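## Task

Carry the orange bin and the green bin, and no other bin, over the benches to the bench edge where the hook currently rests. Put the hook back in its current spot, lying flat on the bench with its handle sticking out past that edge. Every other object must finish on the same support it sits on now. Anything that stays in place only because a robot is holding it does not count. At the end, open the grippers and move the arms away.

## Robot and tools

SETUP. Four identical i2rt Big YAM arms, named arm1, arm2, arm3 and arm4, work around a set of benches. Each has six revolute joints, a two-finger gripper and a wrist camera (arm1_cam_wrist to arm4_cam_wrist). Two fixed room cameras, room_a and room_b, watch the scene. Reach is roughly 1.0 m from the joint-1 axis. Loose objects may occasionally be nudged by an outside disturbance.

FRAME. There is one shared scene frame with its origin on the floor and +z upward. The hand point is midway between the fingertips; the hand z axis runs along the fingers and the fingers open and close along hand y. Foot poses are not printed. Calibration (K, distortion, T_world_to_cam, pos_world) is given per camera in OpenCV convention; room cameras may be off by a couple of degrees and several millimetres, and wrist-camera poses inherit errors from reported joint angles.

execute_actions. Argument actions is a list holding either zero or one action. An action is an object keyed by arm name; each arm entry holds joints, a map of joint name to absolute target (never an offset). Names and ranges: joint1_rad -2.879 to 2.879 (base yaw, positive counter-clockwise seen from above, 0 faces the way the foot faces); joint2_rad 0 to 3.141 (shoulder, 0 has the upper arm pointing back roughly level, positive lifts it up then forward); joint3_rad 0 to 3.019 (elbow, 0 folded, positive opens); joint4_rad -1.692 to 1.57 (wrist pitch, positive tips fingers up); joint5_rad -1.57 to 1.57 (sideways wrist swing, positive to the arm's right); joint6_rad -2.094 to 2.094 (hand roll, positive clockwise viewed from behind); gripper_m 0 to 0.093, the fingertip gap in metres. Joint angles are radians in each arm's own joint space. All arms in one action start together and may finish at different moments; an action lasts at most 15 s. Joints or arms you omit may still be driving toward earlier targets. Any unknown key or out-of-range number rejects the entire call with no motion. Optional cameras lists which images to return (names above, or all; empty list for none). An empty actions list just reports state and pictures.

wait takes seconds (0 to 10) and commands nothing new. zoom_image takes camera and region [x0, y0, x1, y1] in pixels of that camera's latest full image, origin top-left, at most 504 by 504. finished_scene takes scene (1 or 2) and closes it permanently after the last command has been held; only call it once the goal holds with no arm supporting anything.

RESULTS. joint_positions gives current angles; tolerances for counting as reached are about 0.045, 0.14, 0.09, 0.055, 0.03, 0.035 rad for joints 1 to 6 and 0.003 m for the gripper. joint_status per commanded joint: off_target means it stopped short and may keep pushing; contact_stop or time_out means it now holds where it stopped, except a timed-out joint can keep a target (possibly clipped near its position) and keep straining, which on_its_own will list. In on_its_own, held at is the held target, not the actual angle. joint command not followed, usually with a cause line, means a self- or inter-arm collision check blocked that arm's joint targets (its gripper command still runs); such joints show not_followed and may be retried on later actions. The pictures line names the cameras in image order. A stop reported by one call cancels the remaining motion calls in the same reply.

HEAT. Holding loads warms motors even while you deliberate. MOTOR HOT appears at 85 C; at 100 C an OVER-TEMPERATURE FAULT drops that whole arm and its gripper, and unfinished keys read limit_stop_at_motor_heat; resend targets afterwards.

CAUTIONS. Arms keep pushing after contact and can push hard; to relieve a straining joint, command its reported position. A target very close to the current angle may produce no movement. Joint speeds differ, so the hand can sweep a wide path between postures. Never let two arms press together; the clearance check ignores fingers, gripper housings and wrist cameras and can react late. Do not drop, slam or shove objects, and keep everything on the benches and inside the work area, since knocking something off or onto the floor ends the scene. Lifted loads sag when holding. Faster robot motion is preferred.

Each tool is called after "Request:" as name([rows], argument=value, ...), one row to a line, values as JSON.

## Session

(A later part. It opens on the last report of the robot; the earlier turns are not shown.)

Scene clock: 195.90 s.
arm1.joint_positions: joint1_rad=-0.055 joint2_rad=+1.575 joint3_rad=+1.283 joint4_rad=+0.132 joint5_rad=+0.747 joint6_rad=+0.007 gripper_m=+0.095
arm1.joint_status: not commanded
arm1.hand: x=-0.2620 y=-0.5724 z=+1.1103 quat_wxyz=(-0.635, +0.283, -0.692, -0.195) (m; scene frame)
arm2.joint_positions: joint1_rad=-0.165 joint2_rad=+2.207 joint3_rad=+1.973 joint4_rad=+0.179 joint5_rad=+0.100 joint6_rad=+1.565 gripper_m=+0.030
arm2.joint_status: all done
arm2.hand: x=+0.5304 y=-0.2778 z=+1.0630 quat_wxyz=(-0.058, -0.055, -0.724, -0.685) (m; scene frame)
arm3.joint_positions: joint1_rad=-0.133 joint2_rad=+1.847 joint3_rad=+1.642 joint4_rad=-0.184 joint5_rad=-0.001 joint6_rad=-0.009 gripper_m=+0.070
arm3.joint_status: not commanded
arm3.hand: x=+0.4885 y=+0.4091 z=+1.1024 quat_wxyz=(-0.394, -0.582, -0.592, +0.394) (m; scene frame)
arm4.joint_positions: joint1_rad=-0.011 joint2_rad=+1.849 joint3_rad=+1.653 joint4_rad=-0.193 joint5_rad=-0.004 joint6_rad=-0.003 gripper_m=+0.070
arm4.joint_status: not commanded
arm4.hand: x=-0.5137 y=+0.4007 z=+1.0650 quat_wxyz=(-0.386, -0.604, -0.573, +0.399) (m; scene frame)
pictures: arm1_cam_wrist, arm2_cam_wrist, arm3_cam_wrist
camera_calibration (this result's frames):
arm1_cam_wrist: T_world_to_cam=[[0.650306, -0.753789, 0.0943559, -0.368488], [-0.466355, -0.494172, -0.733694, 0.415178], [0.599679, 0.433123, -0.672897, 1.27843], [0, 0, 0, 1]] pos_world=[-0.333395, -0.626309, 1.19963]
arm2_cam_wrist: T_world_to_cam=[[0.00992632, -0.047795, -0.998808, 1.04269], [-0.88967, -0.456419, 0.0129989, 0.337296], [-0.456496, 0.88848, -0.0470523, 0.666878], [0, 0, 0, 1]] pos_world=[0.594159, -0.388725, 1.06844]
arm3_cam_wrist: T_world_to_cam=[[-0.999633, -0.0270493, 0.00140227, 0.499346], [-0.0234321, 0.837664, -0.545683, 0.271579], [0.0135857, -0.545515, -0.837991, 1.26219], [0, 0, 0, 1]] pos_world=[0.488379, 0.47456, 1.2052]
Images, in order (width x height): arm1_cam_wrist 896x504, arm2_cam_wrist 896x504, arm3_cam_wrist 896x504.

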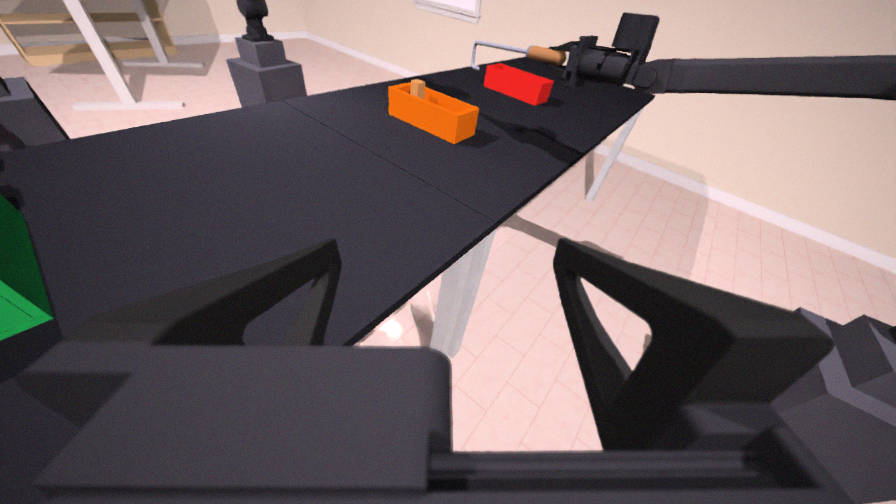

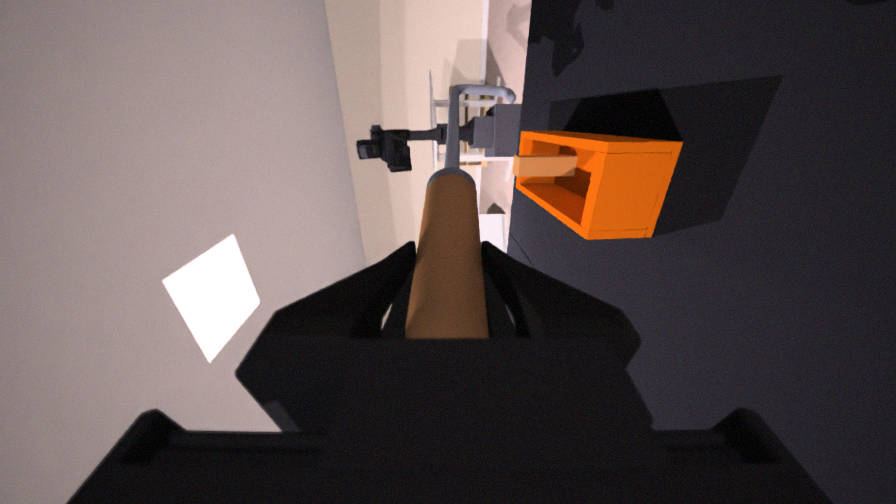

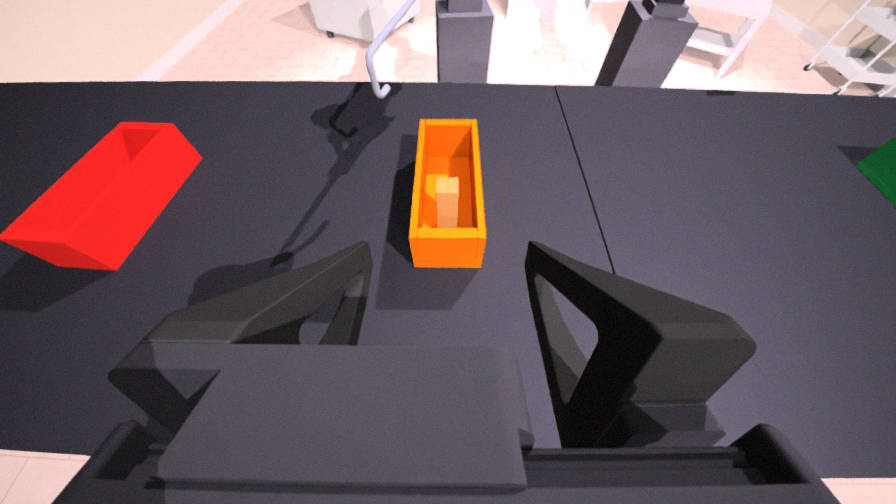

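Request:
execute_actions([
  {"arm2":{"joints":{"joint2_rad":2.27,"joint5_rad":-0.2}}},
], cameras=["arm1_cam_wrist","arm2_cam_wrist","arm3_cam_wrist"])

Scene clock: 210.57 s.
arm1.joint_positions: joint1_rad=-0.055 joint2_rad=+1.575 joint3_rad=+1.283 joint4_rad=+0.132 joint5_rad=+0.747 joint6_rad=+0.007 gripper_m=+0.095
arm1.joint_status: not commanded
arm1.hand: x=-0.2620 y=-0.5724 z=+1.1103 quat_wxyz=(-0.635, +0.283, -0.692, -0.195) (m; scene frame)
arm2.joint_positions: joint1_rad=-0.160 joint2_rad=+2.298 joint3_rad=+1.973 joint4_rad=+0.176 joint5_rad=-0.198 joint6_rad=+1.566 gripper_m=+0.030
arm2.joint_status: all done
arm2.hand: x=+0.4753 y=-0.2662 z=+0.9805 quat_wxyz=(+0.056, +0.044, -0.756, -0.651) (m; scene frame)
arm3.joint_positions: joint1_rad=-0.133 joint2_rad=+1.847 joint3_rad=+1.642 joint4_rad=-0.184 joint5_rad=-0.001 joint6_rad=-0.009 gripper_m=+0.070
arm3.joint_status: not commanded
arm3.hand: x=+0.4885 y=+0.4091 z=+1.1024 quat_wxyz=(-0.394, -0.582, -0.592, +0.394) (m; scene frame)
arm4.joint_positions: joint1_rad=-0.011 joint2_rad=+1.849 joint3_rad=+1.653 joint4_rad=-0.193 joint5_rad=-0.004 joint6_rad=-0.003 gripper_m=+0.070
arm4.joint_status: not commanded
arm4.hand: x=-0.5137 y=+0.4007 z=+1.0650 quat_wxyz=(-0.386, -0.604, -0.573, +0.399) (m; scene frame)
pictures: arm1_cam_wrist, arm2_cam_wrist, arm3_cam_wrist
camera_calibration (this result's frames):
arm1_cam_wrist: T_world_to_cam=[[0.650306, -0.753789, 0.0943559, -0.368488], [-0.466355, -0.494172, -0.733694, 0.415178], [0.599679, 0.433123, -0.672897, 1.27843], [0, 0, 0, 1]] pos_world=[-0.333395, -0.626309, 1.19963]
arm2_cam_wrist: T_world_to_cam=[[0.000943679, -0.137214, -0.990541, 0.933774], [-0.712816, -0.694809, 0.0955689, 0.0661691], [-0.70135, 0.705984, -0.0984641, 0.745736], [0, 0, 0, 1]] pos_world=[0.569307, -0.352376, 0.992046]
arm3_cam_wrist: T_world_to_cam=[[-0.999633, -0.0270493, 0.00140227, 0.499346], [-0.0234321, 0.837664, -0.545683, 0.271579], [0.0135857, -0.545515, -0.837991, 1.26219], [0, 0, 0, 1]] pos_world=[0.488379, 0.47456, 1.2052]
Images, in order (width x height): arm1_cam_wrist 896x504, arm2_cam_wrist 896x504, arm3_cam_wrist 896x504.

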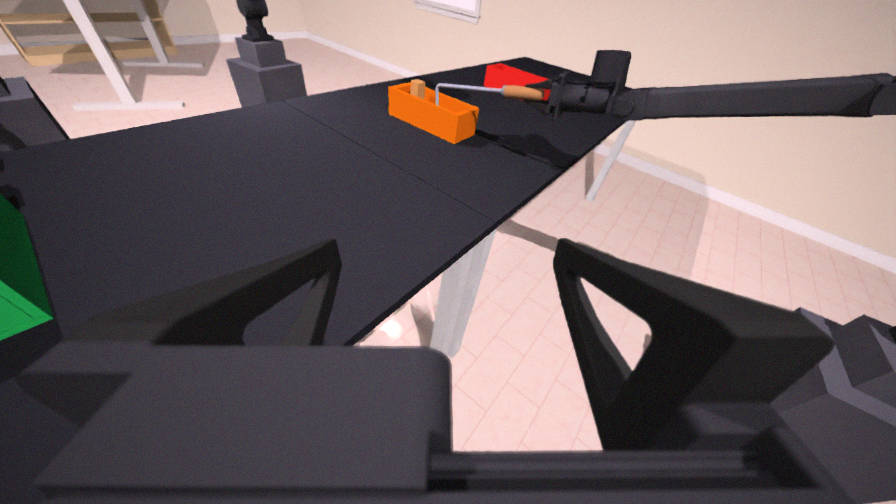

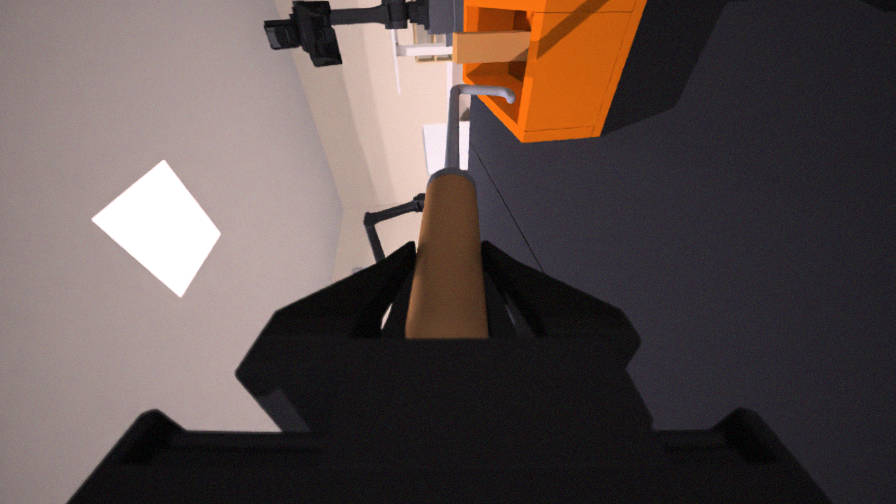

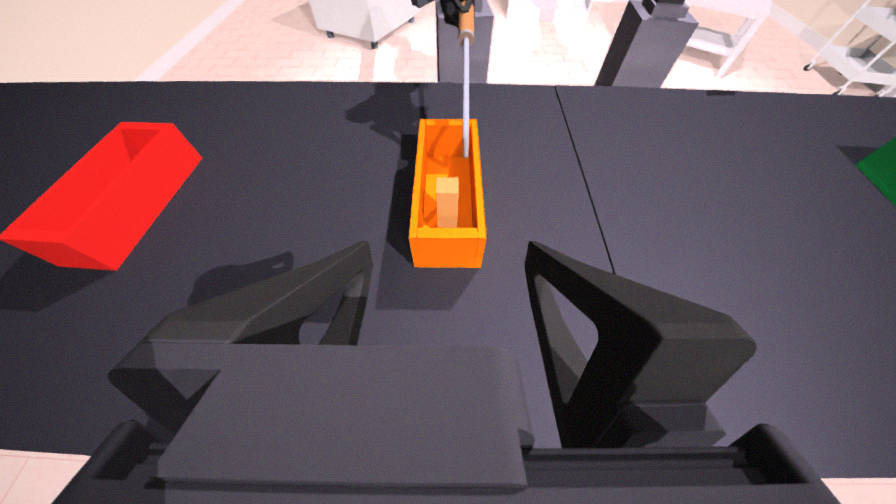

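Request:
execute_actions([
  {"arm2":{"joints":{"joint1_rad":-0.175,"joint2_rad":2.375,"joint5_rad":-0.15}}},
], cameras=["arm1_cam_wrist","arm2_cam_wrist","arm3_cam_wrist"])

Scene clock: 217.50 s.
arm1.joint_positions: joint1_rad=-0.055 joint2_rad=+1.575 joint3_rad=+1.283 joint4_rad=+0.132 joint5_rad=+0.747 joint6_rad=+0.007 gripper_m=+0.095
arm1.joint_status: not commanded
arm1.hand: x=-0.2620 y=-0.5724 z=+1.1103 quat_wxyz=(-0.635, +0.283, -0.692, -0.195) (m; scene frame)
arm2.joint_positions: joint1_rad=-0.172 joint2_rad=+2.366 joint3_rad=+1.974 joint4_rad=+0.192 joint5_rad=-0.151 joint6_rad=+1.566 gripper_m=+0.030
arm2.joint_status: all done
arm2.hand: x=+0.4945 y=-0.2614 z=+0.9231 quat_wxyz=(+0.036, +0.022, -0.773, -0.633) (m; scene frame)
arm3.joint_positions: joint1_rad=-0.133 joint2_rad=+1.847 joint3_rad=+1.642 joint4_rad=-0.184 joint5_rad=-0.001 joint6_rad=-0.009 gripper_m=+0.070
arm3.joint_status: not commanded
arm3.hand: x=+0.4885 y=+0.4091 z=+1.1024 quat_wxyz=(-0.394, -0.582, -0.592, +0.394) (m; scene frame)
arm4.joint_positions: joint1_rad=-0.011 joint2_rad=+1.849 joint3_rad=+1.653 joint4_rad=-0.193 joint5_rad=-0.004 joint6_rad=-0.003 gripper_m=+0.070
arm4.joint_status: not commanded
arm4.hand: x=-0.5137 y=+0.4007 z=+1.0650 quat_wxyz=(-0.386, -0.604, -0.573, +0.399) (m; scene frame)
pictures: arm1_cam_wrist, arm2_cam_wrist, arm3_cam_wrist
camera_calibration (this result's frames):
arm1_cam_wrist: T_world_to_cam=[[0.650306, -0.753789, 0.0943559, -0.368488], [-0.466355, -0.494172, -0.733694, 0.415178], [0.599679, 0.433123, -0.672897, 1.27843], [0, 0, 0, 1]] pos_world=[-0.333395, -0.626309, 1.19963]
arm2_cam_wrist: T_world_to_cam=[[-0.00353005, -0.187762, -0.982208, 0.85887], [-0.752478, -0.646399, 0.126272, 0.0926146], [-0.658608, 0.739536, -0.139005, 0.775174], [0, 0, 0, 1]] pos_world=[0.583258, -0.352141, 0.939647]
arm3_cam_wrist: T_world_to_cam=[[-0.999633, -0.0270493, 0.00140227, 0.499346], [-0.0234321, 0.837664, -0.545683, 0.271579], [0.0135857, -0.545515, -0.837991, 1.26219], [0, 0, 0, 1]] pos_world=[0.488379, 0.47456, 1.2052]
Images, in order (width x height): arm1_cam_wrist 896x504, arm2_cam_wrist 896x504, arm3_cam_wrist 896x504.

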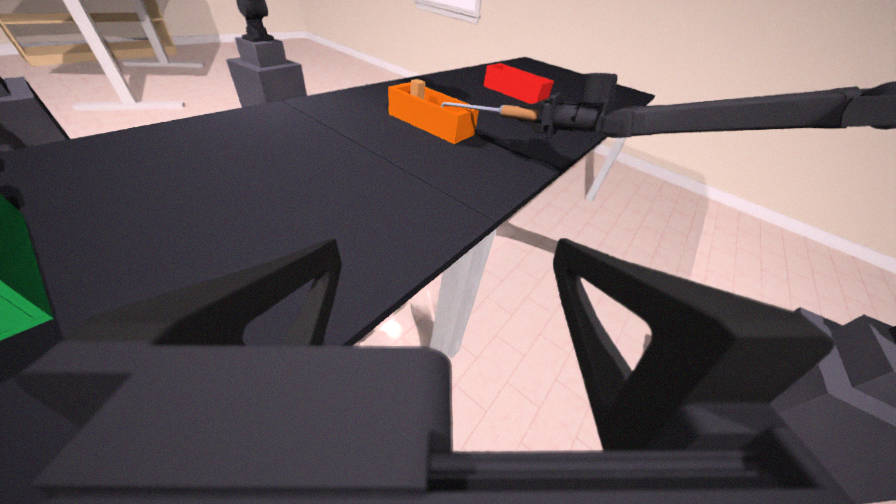

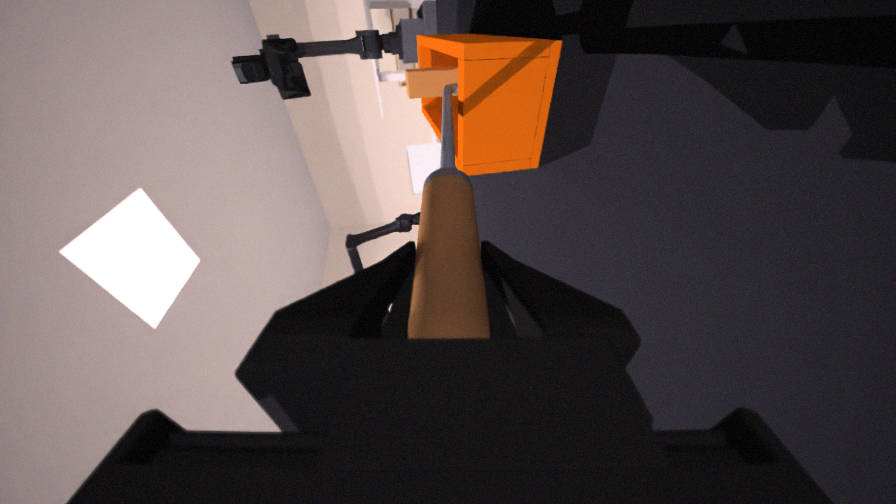

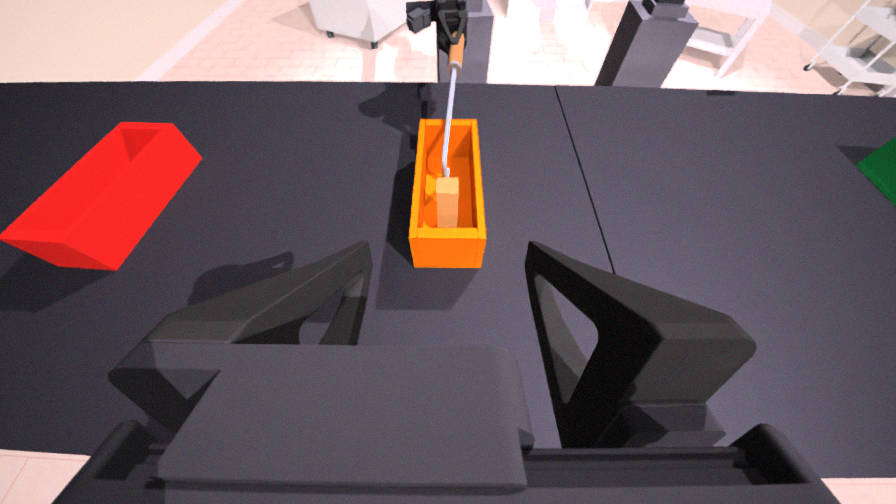

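Request:
execute_actions([
  {"arm2":{"joints":{"joint2_rad":2.09,"joint3_rad":1.69}}},
], cameras=["arm1_cam_wrist","arm3_cam_wrist"])

Request:
execute_actions([
  {"arm2":{"joints":{"joint2_rad":1.88,"joint3_rad":1.43}}},
], cameras=["arm1_cam_wrist","arm2_cam_wrist","arm3_cam_wrist"])

Scene clock: 235.70 s.
arm1.joint_positions: joint1_rad=-0.055 joint2_rad=+1.575 joint3_rad=+1.283 joint4_rad=+0.132 joint5_rad=+0.747 joint6_rad=+0.007 gripper_m=+0.095
arm1.joint_status: not commanded
arm1.hand: x=-0.2620 y=-0.5724 z=+1.1103 quat_wxyz=(-0.635, +0.283, -0.692, -0.195) (m; scene frame)
arm2.joint_positions: joint1_rad=-0.172 joint2_rad=+2.142 joint3_rad=+1.678 joint4_rad=+0.190 joint5_rad=-0.150 joint6_rad=+1.566 gripper_m=+0.030
arm2.joint_status: all done
arm2.hand: x=+0.4897 y=-0.3329 z=+0.9457 quat_wxyz=(+0.039, +0.019, -0.796, -0.604) (m; scene frame)
arm3.joint_positions: joint1_rad=-0.133 joint2_rad=+1.847 joint3_rad=+1.642 joint4_rad=-0.184 joint5_rad=-0.001 joint6_rad=-0.009 gripper_m=+0.070
arm3.joint_status: not commanded
arm3.hand: x=+0.4885 y=+0.4091 z=+1.1024 quat_wxyz=(-0.394, -0.582, -0.592, +0.394) (m; scene frame)
arm4.joint_positions: joint1_rad=-0.011 joint2_rad=+1.849 joint3_rad=+1.653 joint4_rad=-0.193 joint5_rad=-0.004 joint6_rad=-0.003 gripper_m=+0.070
arm4.joint_status: not commanded
arm4.hand: x=-0.5137 y=+0.4007 z=+1.0650 quat_wxyz=(-0.386, -0.604, -0.573, +0.399) (m; scene frame)
pictures: arm1_cam_wrist, arm3_cam_wrist
camera_calibration (this result's frames):
arm1_cam_wrist: T_world_to_cam=[[0.650306, -0.753789, 0.0943559, -0.368488], [-0.466355, -0.494172, -0.733694, 0.415178], [0.599679, 0.433123, -0.672897, 1.27843], [0, 0, 0, 1]] pos_world=[-0.333395, -0.626309, 1.19963]
arm3_cam_wrist: T_world_to_cam=[[-0.999633, -0.0270493, 0.00140227, 0.499346], [-0.0234321, 0.837664, -0.545683, 0.271579], [0.0135857, -0.545515, -0.837991, 1.26219], [0, 0, 0, 1]] pos_world=[0.488379, 0.47456, 1.2052]
Images, in order (width x height): arm1_cam_wrist 896x504, arm3_cam_wrist 896x504.

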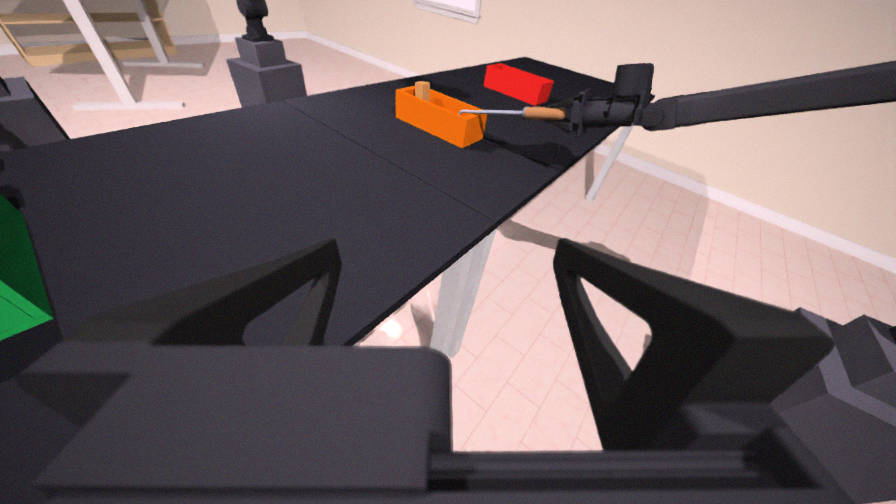

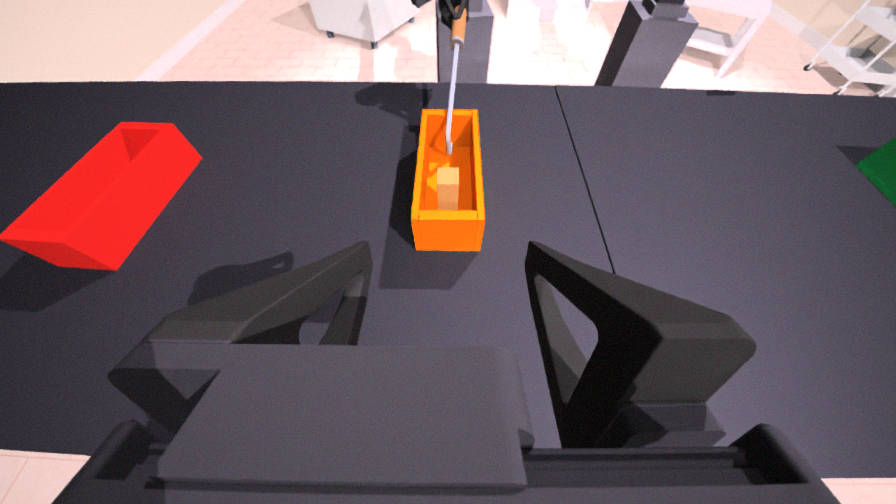

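Scene clock: 236.70 s.
arm1.joint_positions: joint1_rad=-0.055 joint2_rad=+1.575 joint3_rad=+1.283 joint4_rad=+0.132 joint5_rad=+0.747 joint6_rad=+0.007 gripper_m=+0.095
arm1.joint_status: not commanded
arm1.hand: x=-0.2620 y=-0.5724 z=+1.1103 quat_wxyz=(-0.635, +0.283, -0.692, -0.195) (m; scene frame)
arm2.joint_positions: joint1_rad=-0.172 joint2_rad=+1.934 joint3_rad=+1.417 joint4_rad=+0.186 joint5_rad=-0.150 joint6_rad=+1.566 gripper_m=+0.030
arm2.joint_status: all done
arm2.hand: x=+0.4845 y=-0.4104 z=+0.9621 quat_wxyz=(+0.041, +0.017, -0.813, -0.581) (m; scene frame)
arm3.joint_positions: joint1_rad=-0.133 joint2_rad=+1.847 joint3_rad=+1.642 joint4_rad=-0.184 joint5_rad=-0.001 joint6_rad=-0.009 gripper_m=+0.070
arm3.joint_status: not commanded
arm3.hand: x=+0.4885 y=+0.4091 z=+1.1024 quat_wxyz=(-0.394, -0.582, -0.592, +0.394) (m; scene frame)
arm4.joint_positions: joint1_rad=-0.011 joint2_rad=+1.849 joint3_rad=+1.653 joint4_rad=-0.193 joint5_rad=-0.004 joint6_rad=-0.003 gripper_m=+0.070
arm4.joint_status: not commanded
arm4.hand: x=-0.5137 y=+0.4007 z=+1.0650 quat_wxyz=(-0.386, -0.604, -0.573, +0.399) (m; scene frame)
pictures: arm1_cam_wrist, arm2_cam_wrist, arm3_cam_wrist
camera_calibration (this result's frames):
arm1_cam_wrist: T_world_to_cam=[[0.650306, -0.753789, 0.0943559, -0.368488], [-0.466355, -0.494172, -0.733694, 0.415178], [0.599679, 0.433123, -0.672897, 1.27843], [0, 0, 0, 1]] pos_world=[-0.333395, -0.626309, 1.19963]
arm2_cam_wrist: T_world_to_cam=[[-0.0121293, -0.315474, -0.948857, 0.788843], [-0.751214, -0.623413, 0.216874, -0.0944807], [-0.659947, 0.715425, -0.229427, 0.962058], [0, 0, 0, 1]] pos_world=[0.573501, -0.498321, 0.989711]
arm3_cam_wrist: T_world_to_cam=[[-0.999633, -0.0270493, 0.00140227, 0.499346], [-0.0234321, 0.837664, -0.545683, 0.271579], [0.0135857, -0.545515, -0.837991, 1.26219], [0, 0, 0, 1]] pos_world=[0.488379, 0.47456, 1.2052]
Images, in order (width x height): arm1_cam_wrist 896x504, arm2_cam_wrist 896x504, arm3_cam_wrist 896x504.

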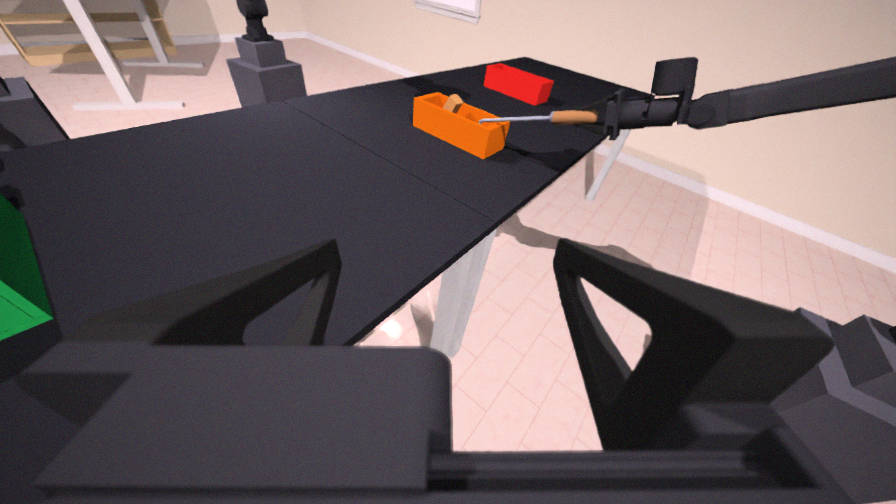

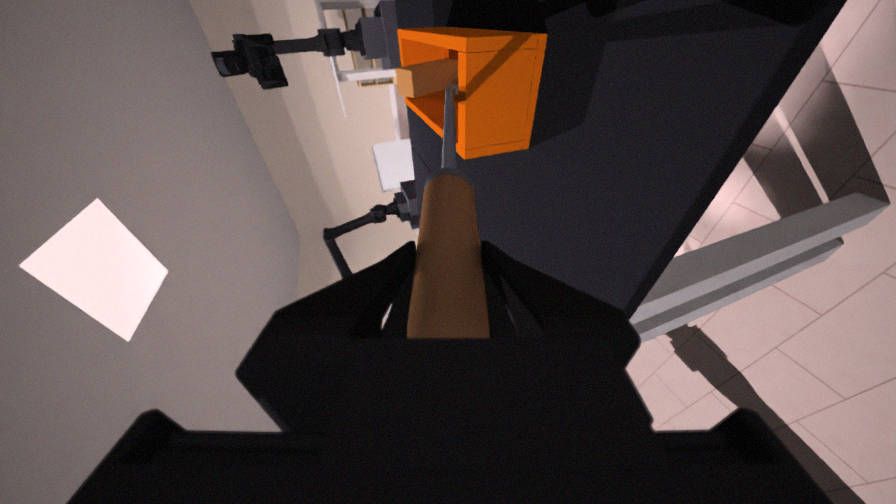

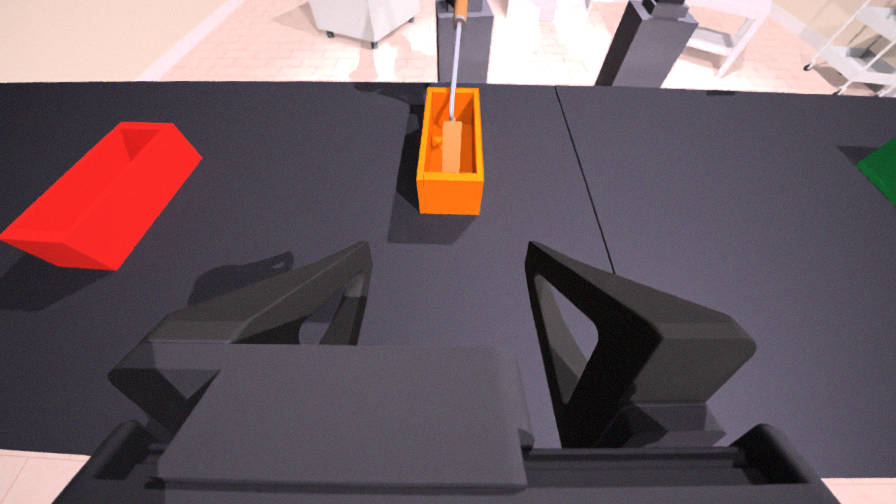

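Request:
execute_actions([
  {"arm2":{"joints":{"joint2_rad":1.69,"joint3_rad":1.215}}},
], cameras=["arm1_cam_wrist","arm2_cam_wrist","arm3_cam_wrist"])

Scene clock: 242.63 s.
arm1.joint_positions: joint1_rad=-0.055 joint2_rad=+1.575 joint3_rad=+1.283 joint4_rad=+0.132 joint5_rad=+0.747 joint6_rad=+0.007 gripper_m=+0.095
arm1.joint_status: not commanded
arm1.hand: x=-0.2620 y=-0.5724 z=+1.1103 quat_wxyz=(-0.635, +0.283, -0.692, -0.195) (m; scene frame)
arm2.joint_positions: joint1_rad=-0.172 joint2_rad=+1.741 joint3_rad=+1.196 joint4_rad=+0.183 joint5_rad=-0.150 joint6_rad=+1.566 gripper_m=+0.030
arm2.joint_status: all done
arm2.hand: x=+0.4795 y=-0.4850 z=+0.9780 quat_wxyz=(+0.042, +0.016, -0.822, -0.568) (m; scene frame)
arm3.joint_positions: joint1_rad=-0.133 joint2_rad=+1.847 joint3_rad=+1.642 joint4_rad=-0.184 joint5_rad=-0.001 joint6_rad=-0.009 gripper_m=+0.070
arm3.joint_status: not commanded
arm3.hand: x=+0.4885 y=+0.4091 z=+1.1024 quat_wxyz=(-0.394, -0.582, -0.592, +0.394) (m; scene frame)
arm4.joint_positions: joint1_rad=-0.011 joint2_rad=+1.849 joint3_rad=+1.653 joint4_rad=-0.193 joint5_rad=-0.004 joint6_rad=-0.003 gripper_m=+0.070
arm4.joint_status: not commanded
arm4.hand: x=-0.5137 y=+0.4007 z=+1.0650 quat_wxyz=(-0.386, -0.604, -0.573, +0.399) (m; scene frame)
pictures: arm1_cam_wrist, arm2_cam_wrist, arm3_cam_wrist
camera_calibration (this result's frames):
arm1_cam_wrist: T_world_to_cam=[[0.650306, -0.753789, 0.0943559, -0.368488], [-0.466355, -0.494172, -0.733694, 0.415178], [0.599679, 0.433123, -0.672897, 1.27843], [0, 0, 0, 1]] pos_world=[-0.333395, -0.626309, 1.19963]
arm2_cam_wrist: T_world_to_cam=[[-0.0140597, -0.344214, -0.938786, 0.757471], [-0.750693, -0.616558, 0.237309, -0.165145], [-0.660501, 0.708077, -0.249731, 1.03232], [0, 0, 0, 1]] pos_world=[0.568529, -0.572054, 1.0081]
arm3_cam_wrist: T_world_to_cam=[[-0.999633, -0.0270493, 0.00140227, 0.499346], [-0.0234321, 0.837664, -0.545683, 0.271579], [0.0135857, -0.545515, -0.837991, 1.26219], [0, 0, 0, 1]] pos_world=[0.488379, 0.47456, 1.2052]
Images, in order (width x height): arm1_cam_wrist 896x504, arm2_cam_wrist 896x504, arm3_cam_wrist 896x504.

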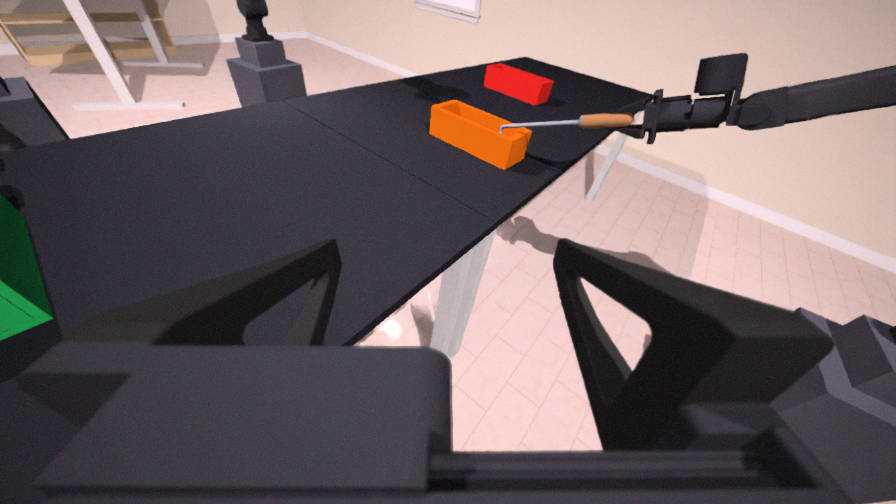

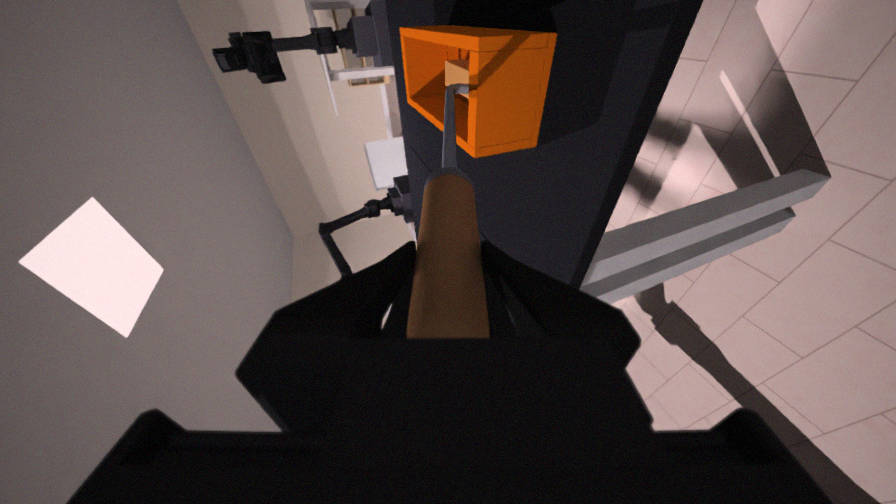

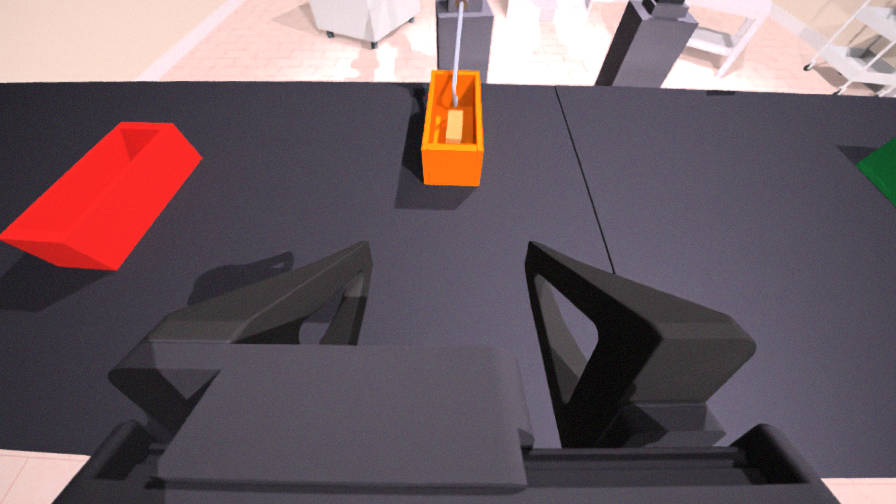

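Request:
zoom_image(camera="arm1_cam_wrist", region=[420, 80, 620, 240])

Region (420, 80, 620, 240) of arm1_cam_wrist's 896x504 image, scaled by 2.520, with more detail than that image has; it fills the top 403 rows of this view, and the rest is white.

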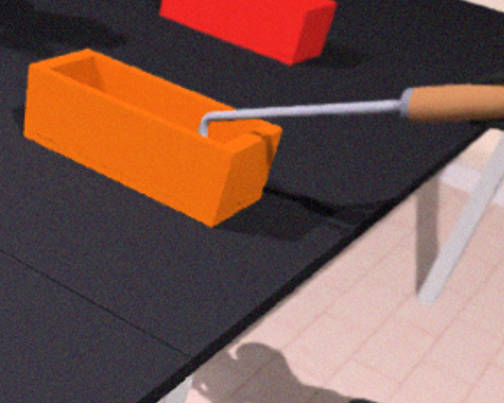

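Request:
execute_actions([
  {"arm2":{"joints":{"joint2_rad":1.49,"joint3_rad":0.995}}},
], cameras=["arm1_cam_wrist","arm2_cam_wrist","arm3_cam_wrist"])

Request:
zoom_image(camera="arm1_cam_wrist", region=[440, 80, 640, 240])

Scene clock: 258.07 s.
arm1.joint_positions: joint1_rad=-0.055 joint2_rad=+1.575 joint3_rad=+1.283 joint4_rad=+0.132 joint5_rad=+0.747 joint6_rad=+0.007 gripper_m=+0.095
arm1.joint_status: not commanded
arm1.hand: x=-0.2620 y=-0.5724 z=+1.1103 quat_wxyz=(-0.635, +0.283, -0.692, -0.195) (m; scene frame)
arm2.joint_positions: joint1_rad=-0.172 joint2_rad=+1.534 joint3_rad=+0.974 joint4_rad=+0.181 joint5_rad=-0.150 joint6_rad=+1.566 gripper_m=+0.030
arm2.joint_status: all done
arm2.hand: x=+0.4740 y=-0.5666 z=+0.9887 quat_wxyz=(+0.043, +0.015, -0.826, -0.561) (m; scene frame)
arm3.joint_positions: joint1_rad=-0.133 joint2_rad=+1.847 joint3_rad=+1.642 joint4_rad=-0.184 joint5_rad=-0.001 joint6_rad=-0.009 gripper_m=+0.070
arm3.joint_status: not commanded
arm3.hand: x=+0.4885 y=+0.4091 z=+1.1024 quat_wxyz=(-0.394, -0.582, -0.592, +0.394) (m; scene frame)
arm4.joint_positions: joint1_rad=-0.011 joint2_rad=+1.849 joint3_rad=+1.653 joint4_rad=-0.193 joint5_rad=-0.004 joint6_rad=-0.003 gripper_m=+0.070
arm4.joint_status: not commanded
arm4.hand: x=-0.5137 y=+0.4007 z=+1.0650 quat_wxyz=(-0.386, -0.604, -0.573, +0.399) (m; scene frame)
pictures: arm1_cam_wrist, arm2_cam_wrist, arm3_cam_wrist
camera_calibration (this result's frames):
arm1_cam_wrist: T_world_to_cam=[[0.650306, -0.753789, 0.0943559, -0.368488], [-0.466355, -0.494172, -0.733694, 0.415178], [0.599679, 0.433123, -0.672897, 1.27843], [0, 0, 0, 1]] pos_world=[-0.333395, -0.626309, 1.19963]
arm2_cam_wrist: T_world_to_cam=[[-0.0151113, -0.359887, -0.932874, 0.72511], [-0.750389, -0.612524, 0.248457, -0.231029], [-0.660824, 0.703773, -0.260799, 1.09779], [0, 0, 0, 1]] pos_world=[0.563039, -0.653145, 1.02014]
arm3_cam_wrist: T_world_to_cam=[[-0.999633, -0.0270493, 0.00140227, 0.499346], [-0.0234321, 0.837664, -0.545683, 0.271579], [0.0135857, -0.545515, -0.837991, 1.26219], [0, 0, 0, 1]] pos_world=[0.488379, 0.47456, 1.2052]
Images, in order (width x height): arm1_cam_wrist 896x504, arm2_cam_wrist 896x504, arm3_cam_wrist 896x504.

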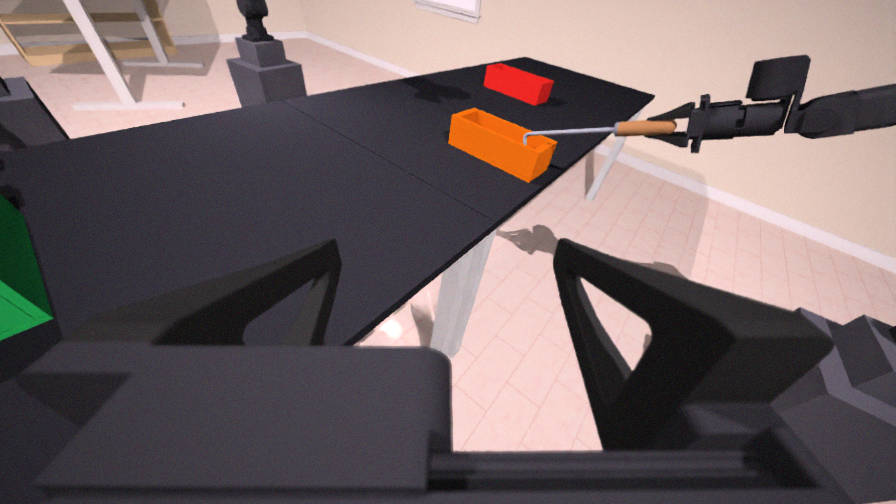

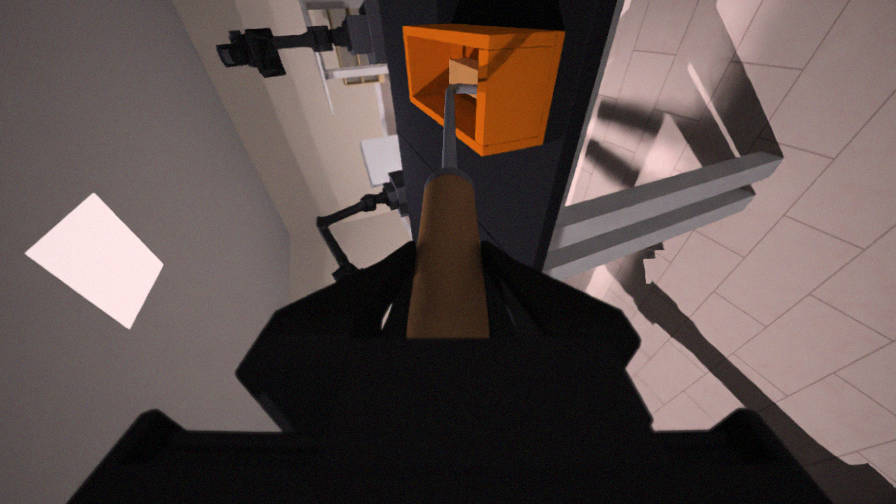

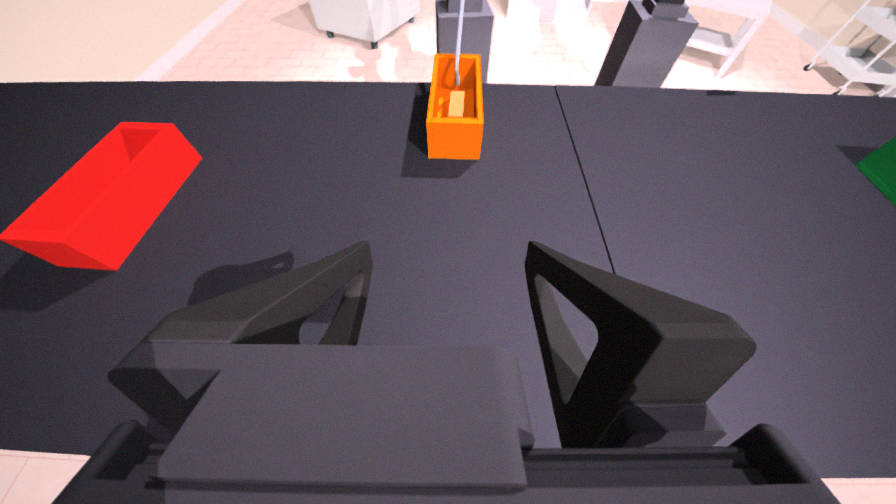

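Region (440, 80, 640, 240) of arm1_cam_wrist's 896x504 image, scaled by 2.520, with more detail than that image has; it fills the top 403 rows of this view, and the rest is white.

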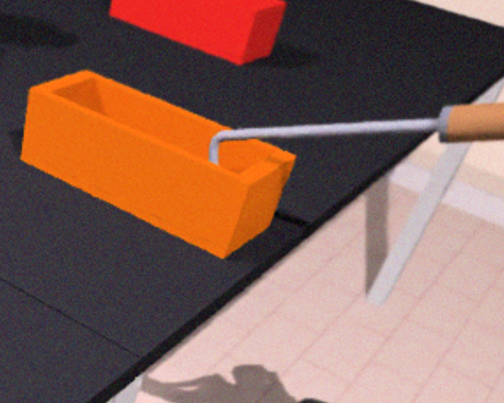

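Request:
execute_actions([
  {"arm2":{"joints":{"joint2_rad":1.455,"joint3_rad":0.955}}},
], cameras=["arm1_cam_wrist"])

Request:
zoom_image(camera="arm1_cam_wrist", region=[440, 80, 640, 240])

Scene clock: 265.87 s.
arm1.joint_positions: joint1_rad=-0.055 joint2_rad=+1.575 joint3_rad=+1.283 joint4_rad=+0.132 joint5_rad=+0.747 joint6_rad=+0.007 gripper_m=+0.095
arm1.joint_status: not commanded
arm1.hand: x=-0.2620 y=-0.5724 z=+1.1103 quat_wxyz=(-0.635, +0.283, -0.692, -0.195) (m; scene frame)
arm2.joint_positions: joint1_rad=-0.172 joint2_rad=+1.514 joint3_rad=+0.938 joint4_rad=+0.181 joint5_rad=-0.150 joint6_rad=+1.566 gripper_m=+0.030
arm2.joint_status: all done
arm2.hand: x=+0.4731 y=-0.5789 z=+0.9807 quat_wxyz=(+0.043, +0.015, -0.831, -0.554) (m; scene frame)
arm3.joint_positions: joint1_rad=-0.133 joint2_rad=+1.847 joint3_rad=+1.642 joint4_rad=-0.184 joint5_rad=-0.001 joint6_rad=-0.009 gripper_m=+0.070
arm3.joint_status: not commanded
arm3.hand: x=+0.4885 y=+0.4091 z=+1.1024 quat_wxyz=(-0.394, -0.582, -0.592, +0.394) (m; scene frame)
arm4.joint_positions: joint1_rad=-0.011 joint2_rad=+1.849 joint3_rad=+1.653 joint4_rad=-0.193 joint5_rad=-0.004 joint6_rad=-0.003 gripper_m=+0.070
arm4.joint_status: not commanded
arm4.hand: x=-0.5137 y=+0.4007 z=+1.0650 quat_wxyz=(-0.386, -0.604, -0.573, +0.399) (m; scene frame)
pictures: arm1_cam_wrist
camera_calibration (this result's frames):
arm1_cam_wrist: T_world_to_cam=[[0.650306, -0.753789, 0.0943559, -0.368488], [-0.466355, -0.494172, -0.733694, 0.415178], [0.599679, 0.433123, -0.672897, 1.27843], [0, 0, 0, 1]] pos_world=[-0.333395, -0.626309, 1.19963]
Images, in order (width x height): arm1_cam_wrist 896x504.

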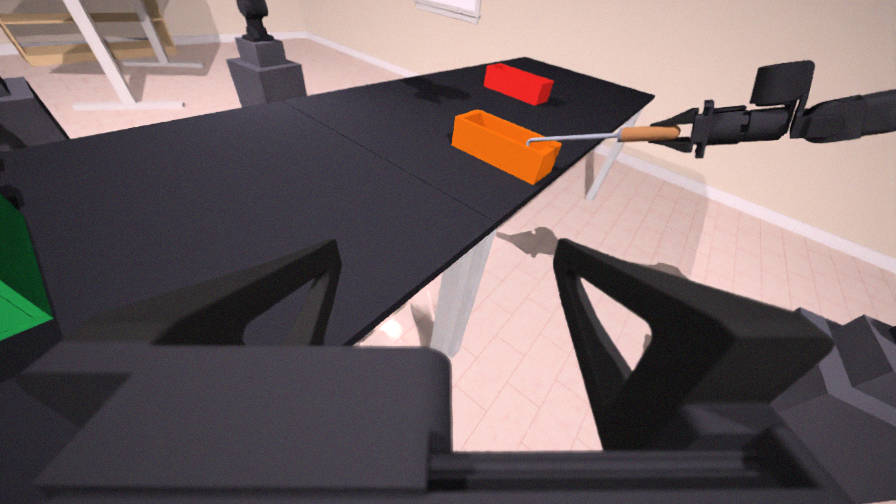

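Region (440, 80, 640, 240) of arm1_cam_wrist's 896x504 image, scaled by 2.520, with more detail than that image has; it fills the top 403 rows of this view, and the rest is white.

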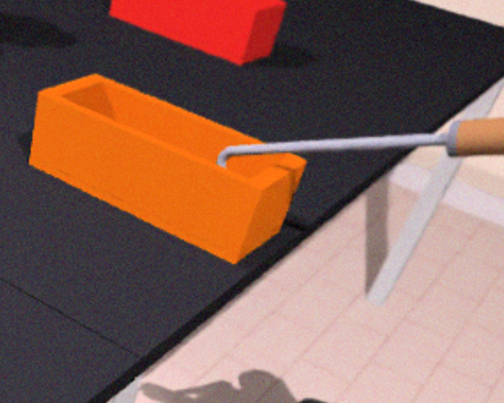

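Request:
execute_actions([
  {"arm2":{"joints":{"joint2_rad":1.31,"joint3_rad":1.03}}},
], cameras=["arm1_cam_wrist"])

Scene clock: 289.57 s.
arm1.joint_positions: joint1_rad=-0.055 joint2_rad=+1.575 joint3_rad=+1.283 joint4_rad=+0.132 joint5_rad=+0.747 joint6_rad=+0.007 gripper_m=+0.095
arm1.joint_status: not commanded
arm1.hand: x=-0.2620 y=-0.5724 z=+1.1103 quat_wxyz=(-0.635, +0.283, -0.692, -0.195) (m; scene frame)
arm2.joint_positions: joint1_rad=-0.172 joint2_rad=+1.330 joint3_rad=+0.954 joint4_rad=+0.175 joint5_rad=-0.150 joint6_rad=+1.566 gripper_m=+0.030
arm2.joint_status: all done
arm2.hand: x=+0.4719 y=-0.6005 z=+1.0962 quat_wxyz=(+0.036, +0.022, -0.773, -0.632) (m; scene frame)
arm3.joint_positions: joint1_rad=-0.133 joint2_rad=+1.847 joint3_rad=+1.642 joint4_rad=-0.184 joint5_rad=-0.001 joint6_rad=-0.009 gripper_m=+0.070
arm3.joint_status: not commanded
arm3.hand: x=+0.4885 y=+0.4091 z=+1.1024 quat_wxyz=(-0.394, -0.582, -0.592, +0.394) (m; scene frame)
arm4.joint_positions: joint1_rad=-0.011 joint2_rad=+1.849 joint3_rad=+1.653 joint4_rad=-0.193 joint5_rad=-0.004 joint6_rad=-0.003 gripper_m=+0.070
arm4.joint_status: not commanded
arm4.hand: x=-0.5137 y=+0.4007 z=+1.0650 quat_wxyz=(-0.386, -0.604, -0.573, +0.399) (m; scene frame)
pictures: arm1_cam_wrist
camera_calibration (this result's frames):
arm1_cam_wrist: T_world_to_cam=[[0.650306, -0.753789, 0.0943559, -0.368488], [-0.466355, -0.494172, -0.733694, 0.415178], [0.599679, 0.433123, -0.672897, 1.27843], [0, 0, 0, 1]] pos_world=[-0.333395, -0.626309, 1.19963]
Images, in order (width x height): arm1_cam_wrist 896x504.

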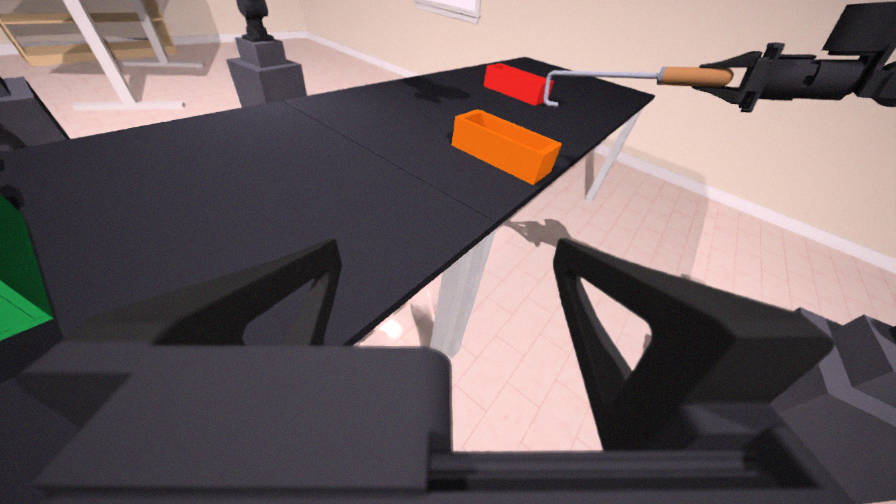

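Request:
execute_actions([
  {"arm2":{"joints":{"joint1_rad":0.55,"joint2_rad":2.40,"joint3_rad":1.995,"joint4_rad":0.52,"joint5_rad":1.09}}},
], cameras=["arm1_cam_wrist","arm2_cam_wrist","arm3_cam_wrist"])

Scene clock: 296.60 s.
arm1.joint_positions: joint1_rad=-0.055 joint2_rad=+1.575 joint3_rad=+1.283 joint4_rad=+0.132 joint5_rad=+0.747 joint6_rad=+0.007 gripper_m=+0.095
arm1.joint_status: not commanded
arm1.hand: x=-0.2620 y=-0.5724 z=+1.1103 quat_wxyz=(-0.635, +0.283, -0.692, -0.195) (m; scene frame)
arm2.joint_positions: joint1_rad=+0.548 joint2_rad=+2.461 joint3_rad=+1.921 joint4_rad=+0.482 joint5_rad=+1.087 joint6_rad=+1.568 gripper_m=+0.030
arm2.joint_status: all done
arm2.hand: x=+0.0675 y=-0.4325 z=+0.8825 quat_wxyz=(-0.168, -0.137, -0.704, -0.676) (m; scene frame)
arm3.joint_positions: joint1_rad=-0.133 joint2_rad=+1.847 joint3_rad=+1.642 joint4_rad=-0.184 joint5_rad=-0.001 joint6_rad=-0.009 gripper_m=+0.070
arm3.joint_status: not commanded
arm3.hand: x=+0.4885 y=+0.4091 z=+1.1024 quat_wxyz=(-0.394, -0.582, -0.592, +0.394) (m; scene frame)
arm4.joint_positions: joint1_rad=-0.011 joint2_rad=+1.849 joint3_rad=+1.653 joint4_rad=-0.193 joint5_rad=-0.004 joint6_rad=-0.003 gripper_m=+0.070
arm4.joint_status: not commanded
arm4.hand: x=-0.5137 y=+0.4007 z=+1.0650 quat_wxyz=(-0.386, -0.604, -0.573, +0.399) (m; scene frame)
pictures: arm1_cam_wrist, arm2_cam_wrist, arm3_cam_wrist
camera_calibration (this result's frames):
arm1_cam_wrist: T_world_to_cam=[[0.650306, -0.753789, 0.0943559, -0.368488], [-0.466355, -0.494172, -0.733694, 0.415178], [0.599679, 0.433123, -0.672897, 1.27843], [0, 0, 0, 1]] pos_world=[-0.333395, -0.626309, 1.19963]
arm2_cam_wrist: T_world_to_cam=[[0.0469483, -0.0423543, -0.997999, 0.858718], [-0.979108, -0.199839, -0.0375786, 0.0188758], [-0.197847, 0.978913, -0.0508515, 0.609489], [0, 0, 0, 1]] pos_world=[0.0987517, -0.556494, 0.888702]
arm3_cam_wrist: T_world_to_cam=[[-0.999633, -0.0270493, 0.00140227, 0.499346], [-0.0234321, 0.837664, -0.545683, 0.271579], [0.0135857, -0.545515, -0.837991, 1.26219], [0, 0, 0, 1]] pos_world=[0.488379, 0.47456, 1.2052]
Images, in order (width x height): arm1_cam_wrist 896x504, arm2_cam_wrist 896x504, arm3_cam_wrist 896x504.

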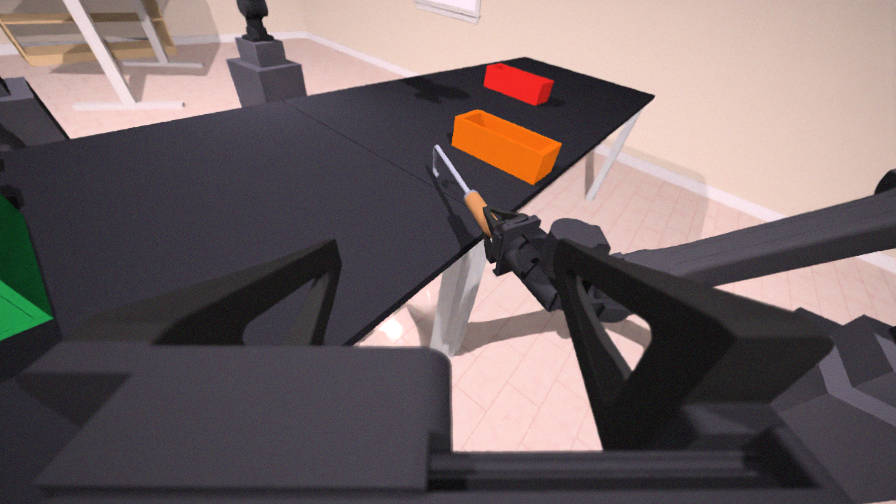

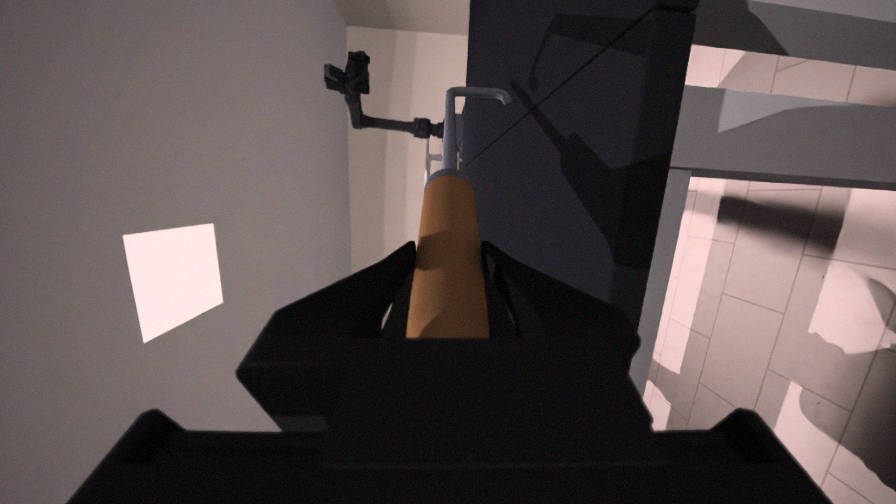

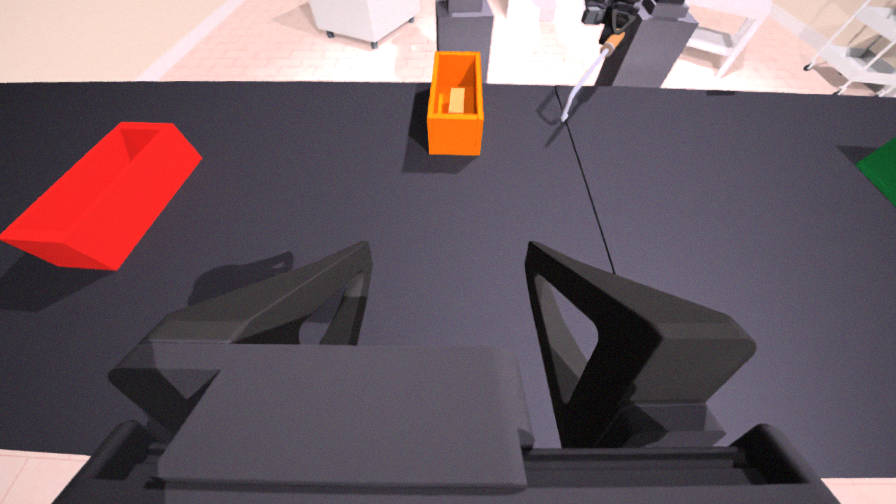

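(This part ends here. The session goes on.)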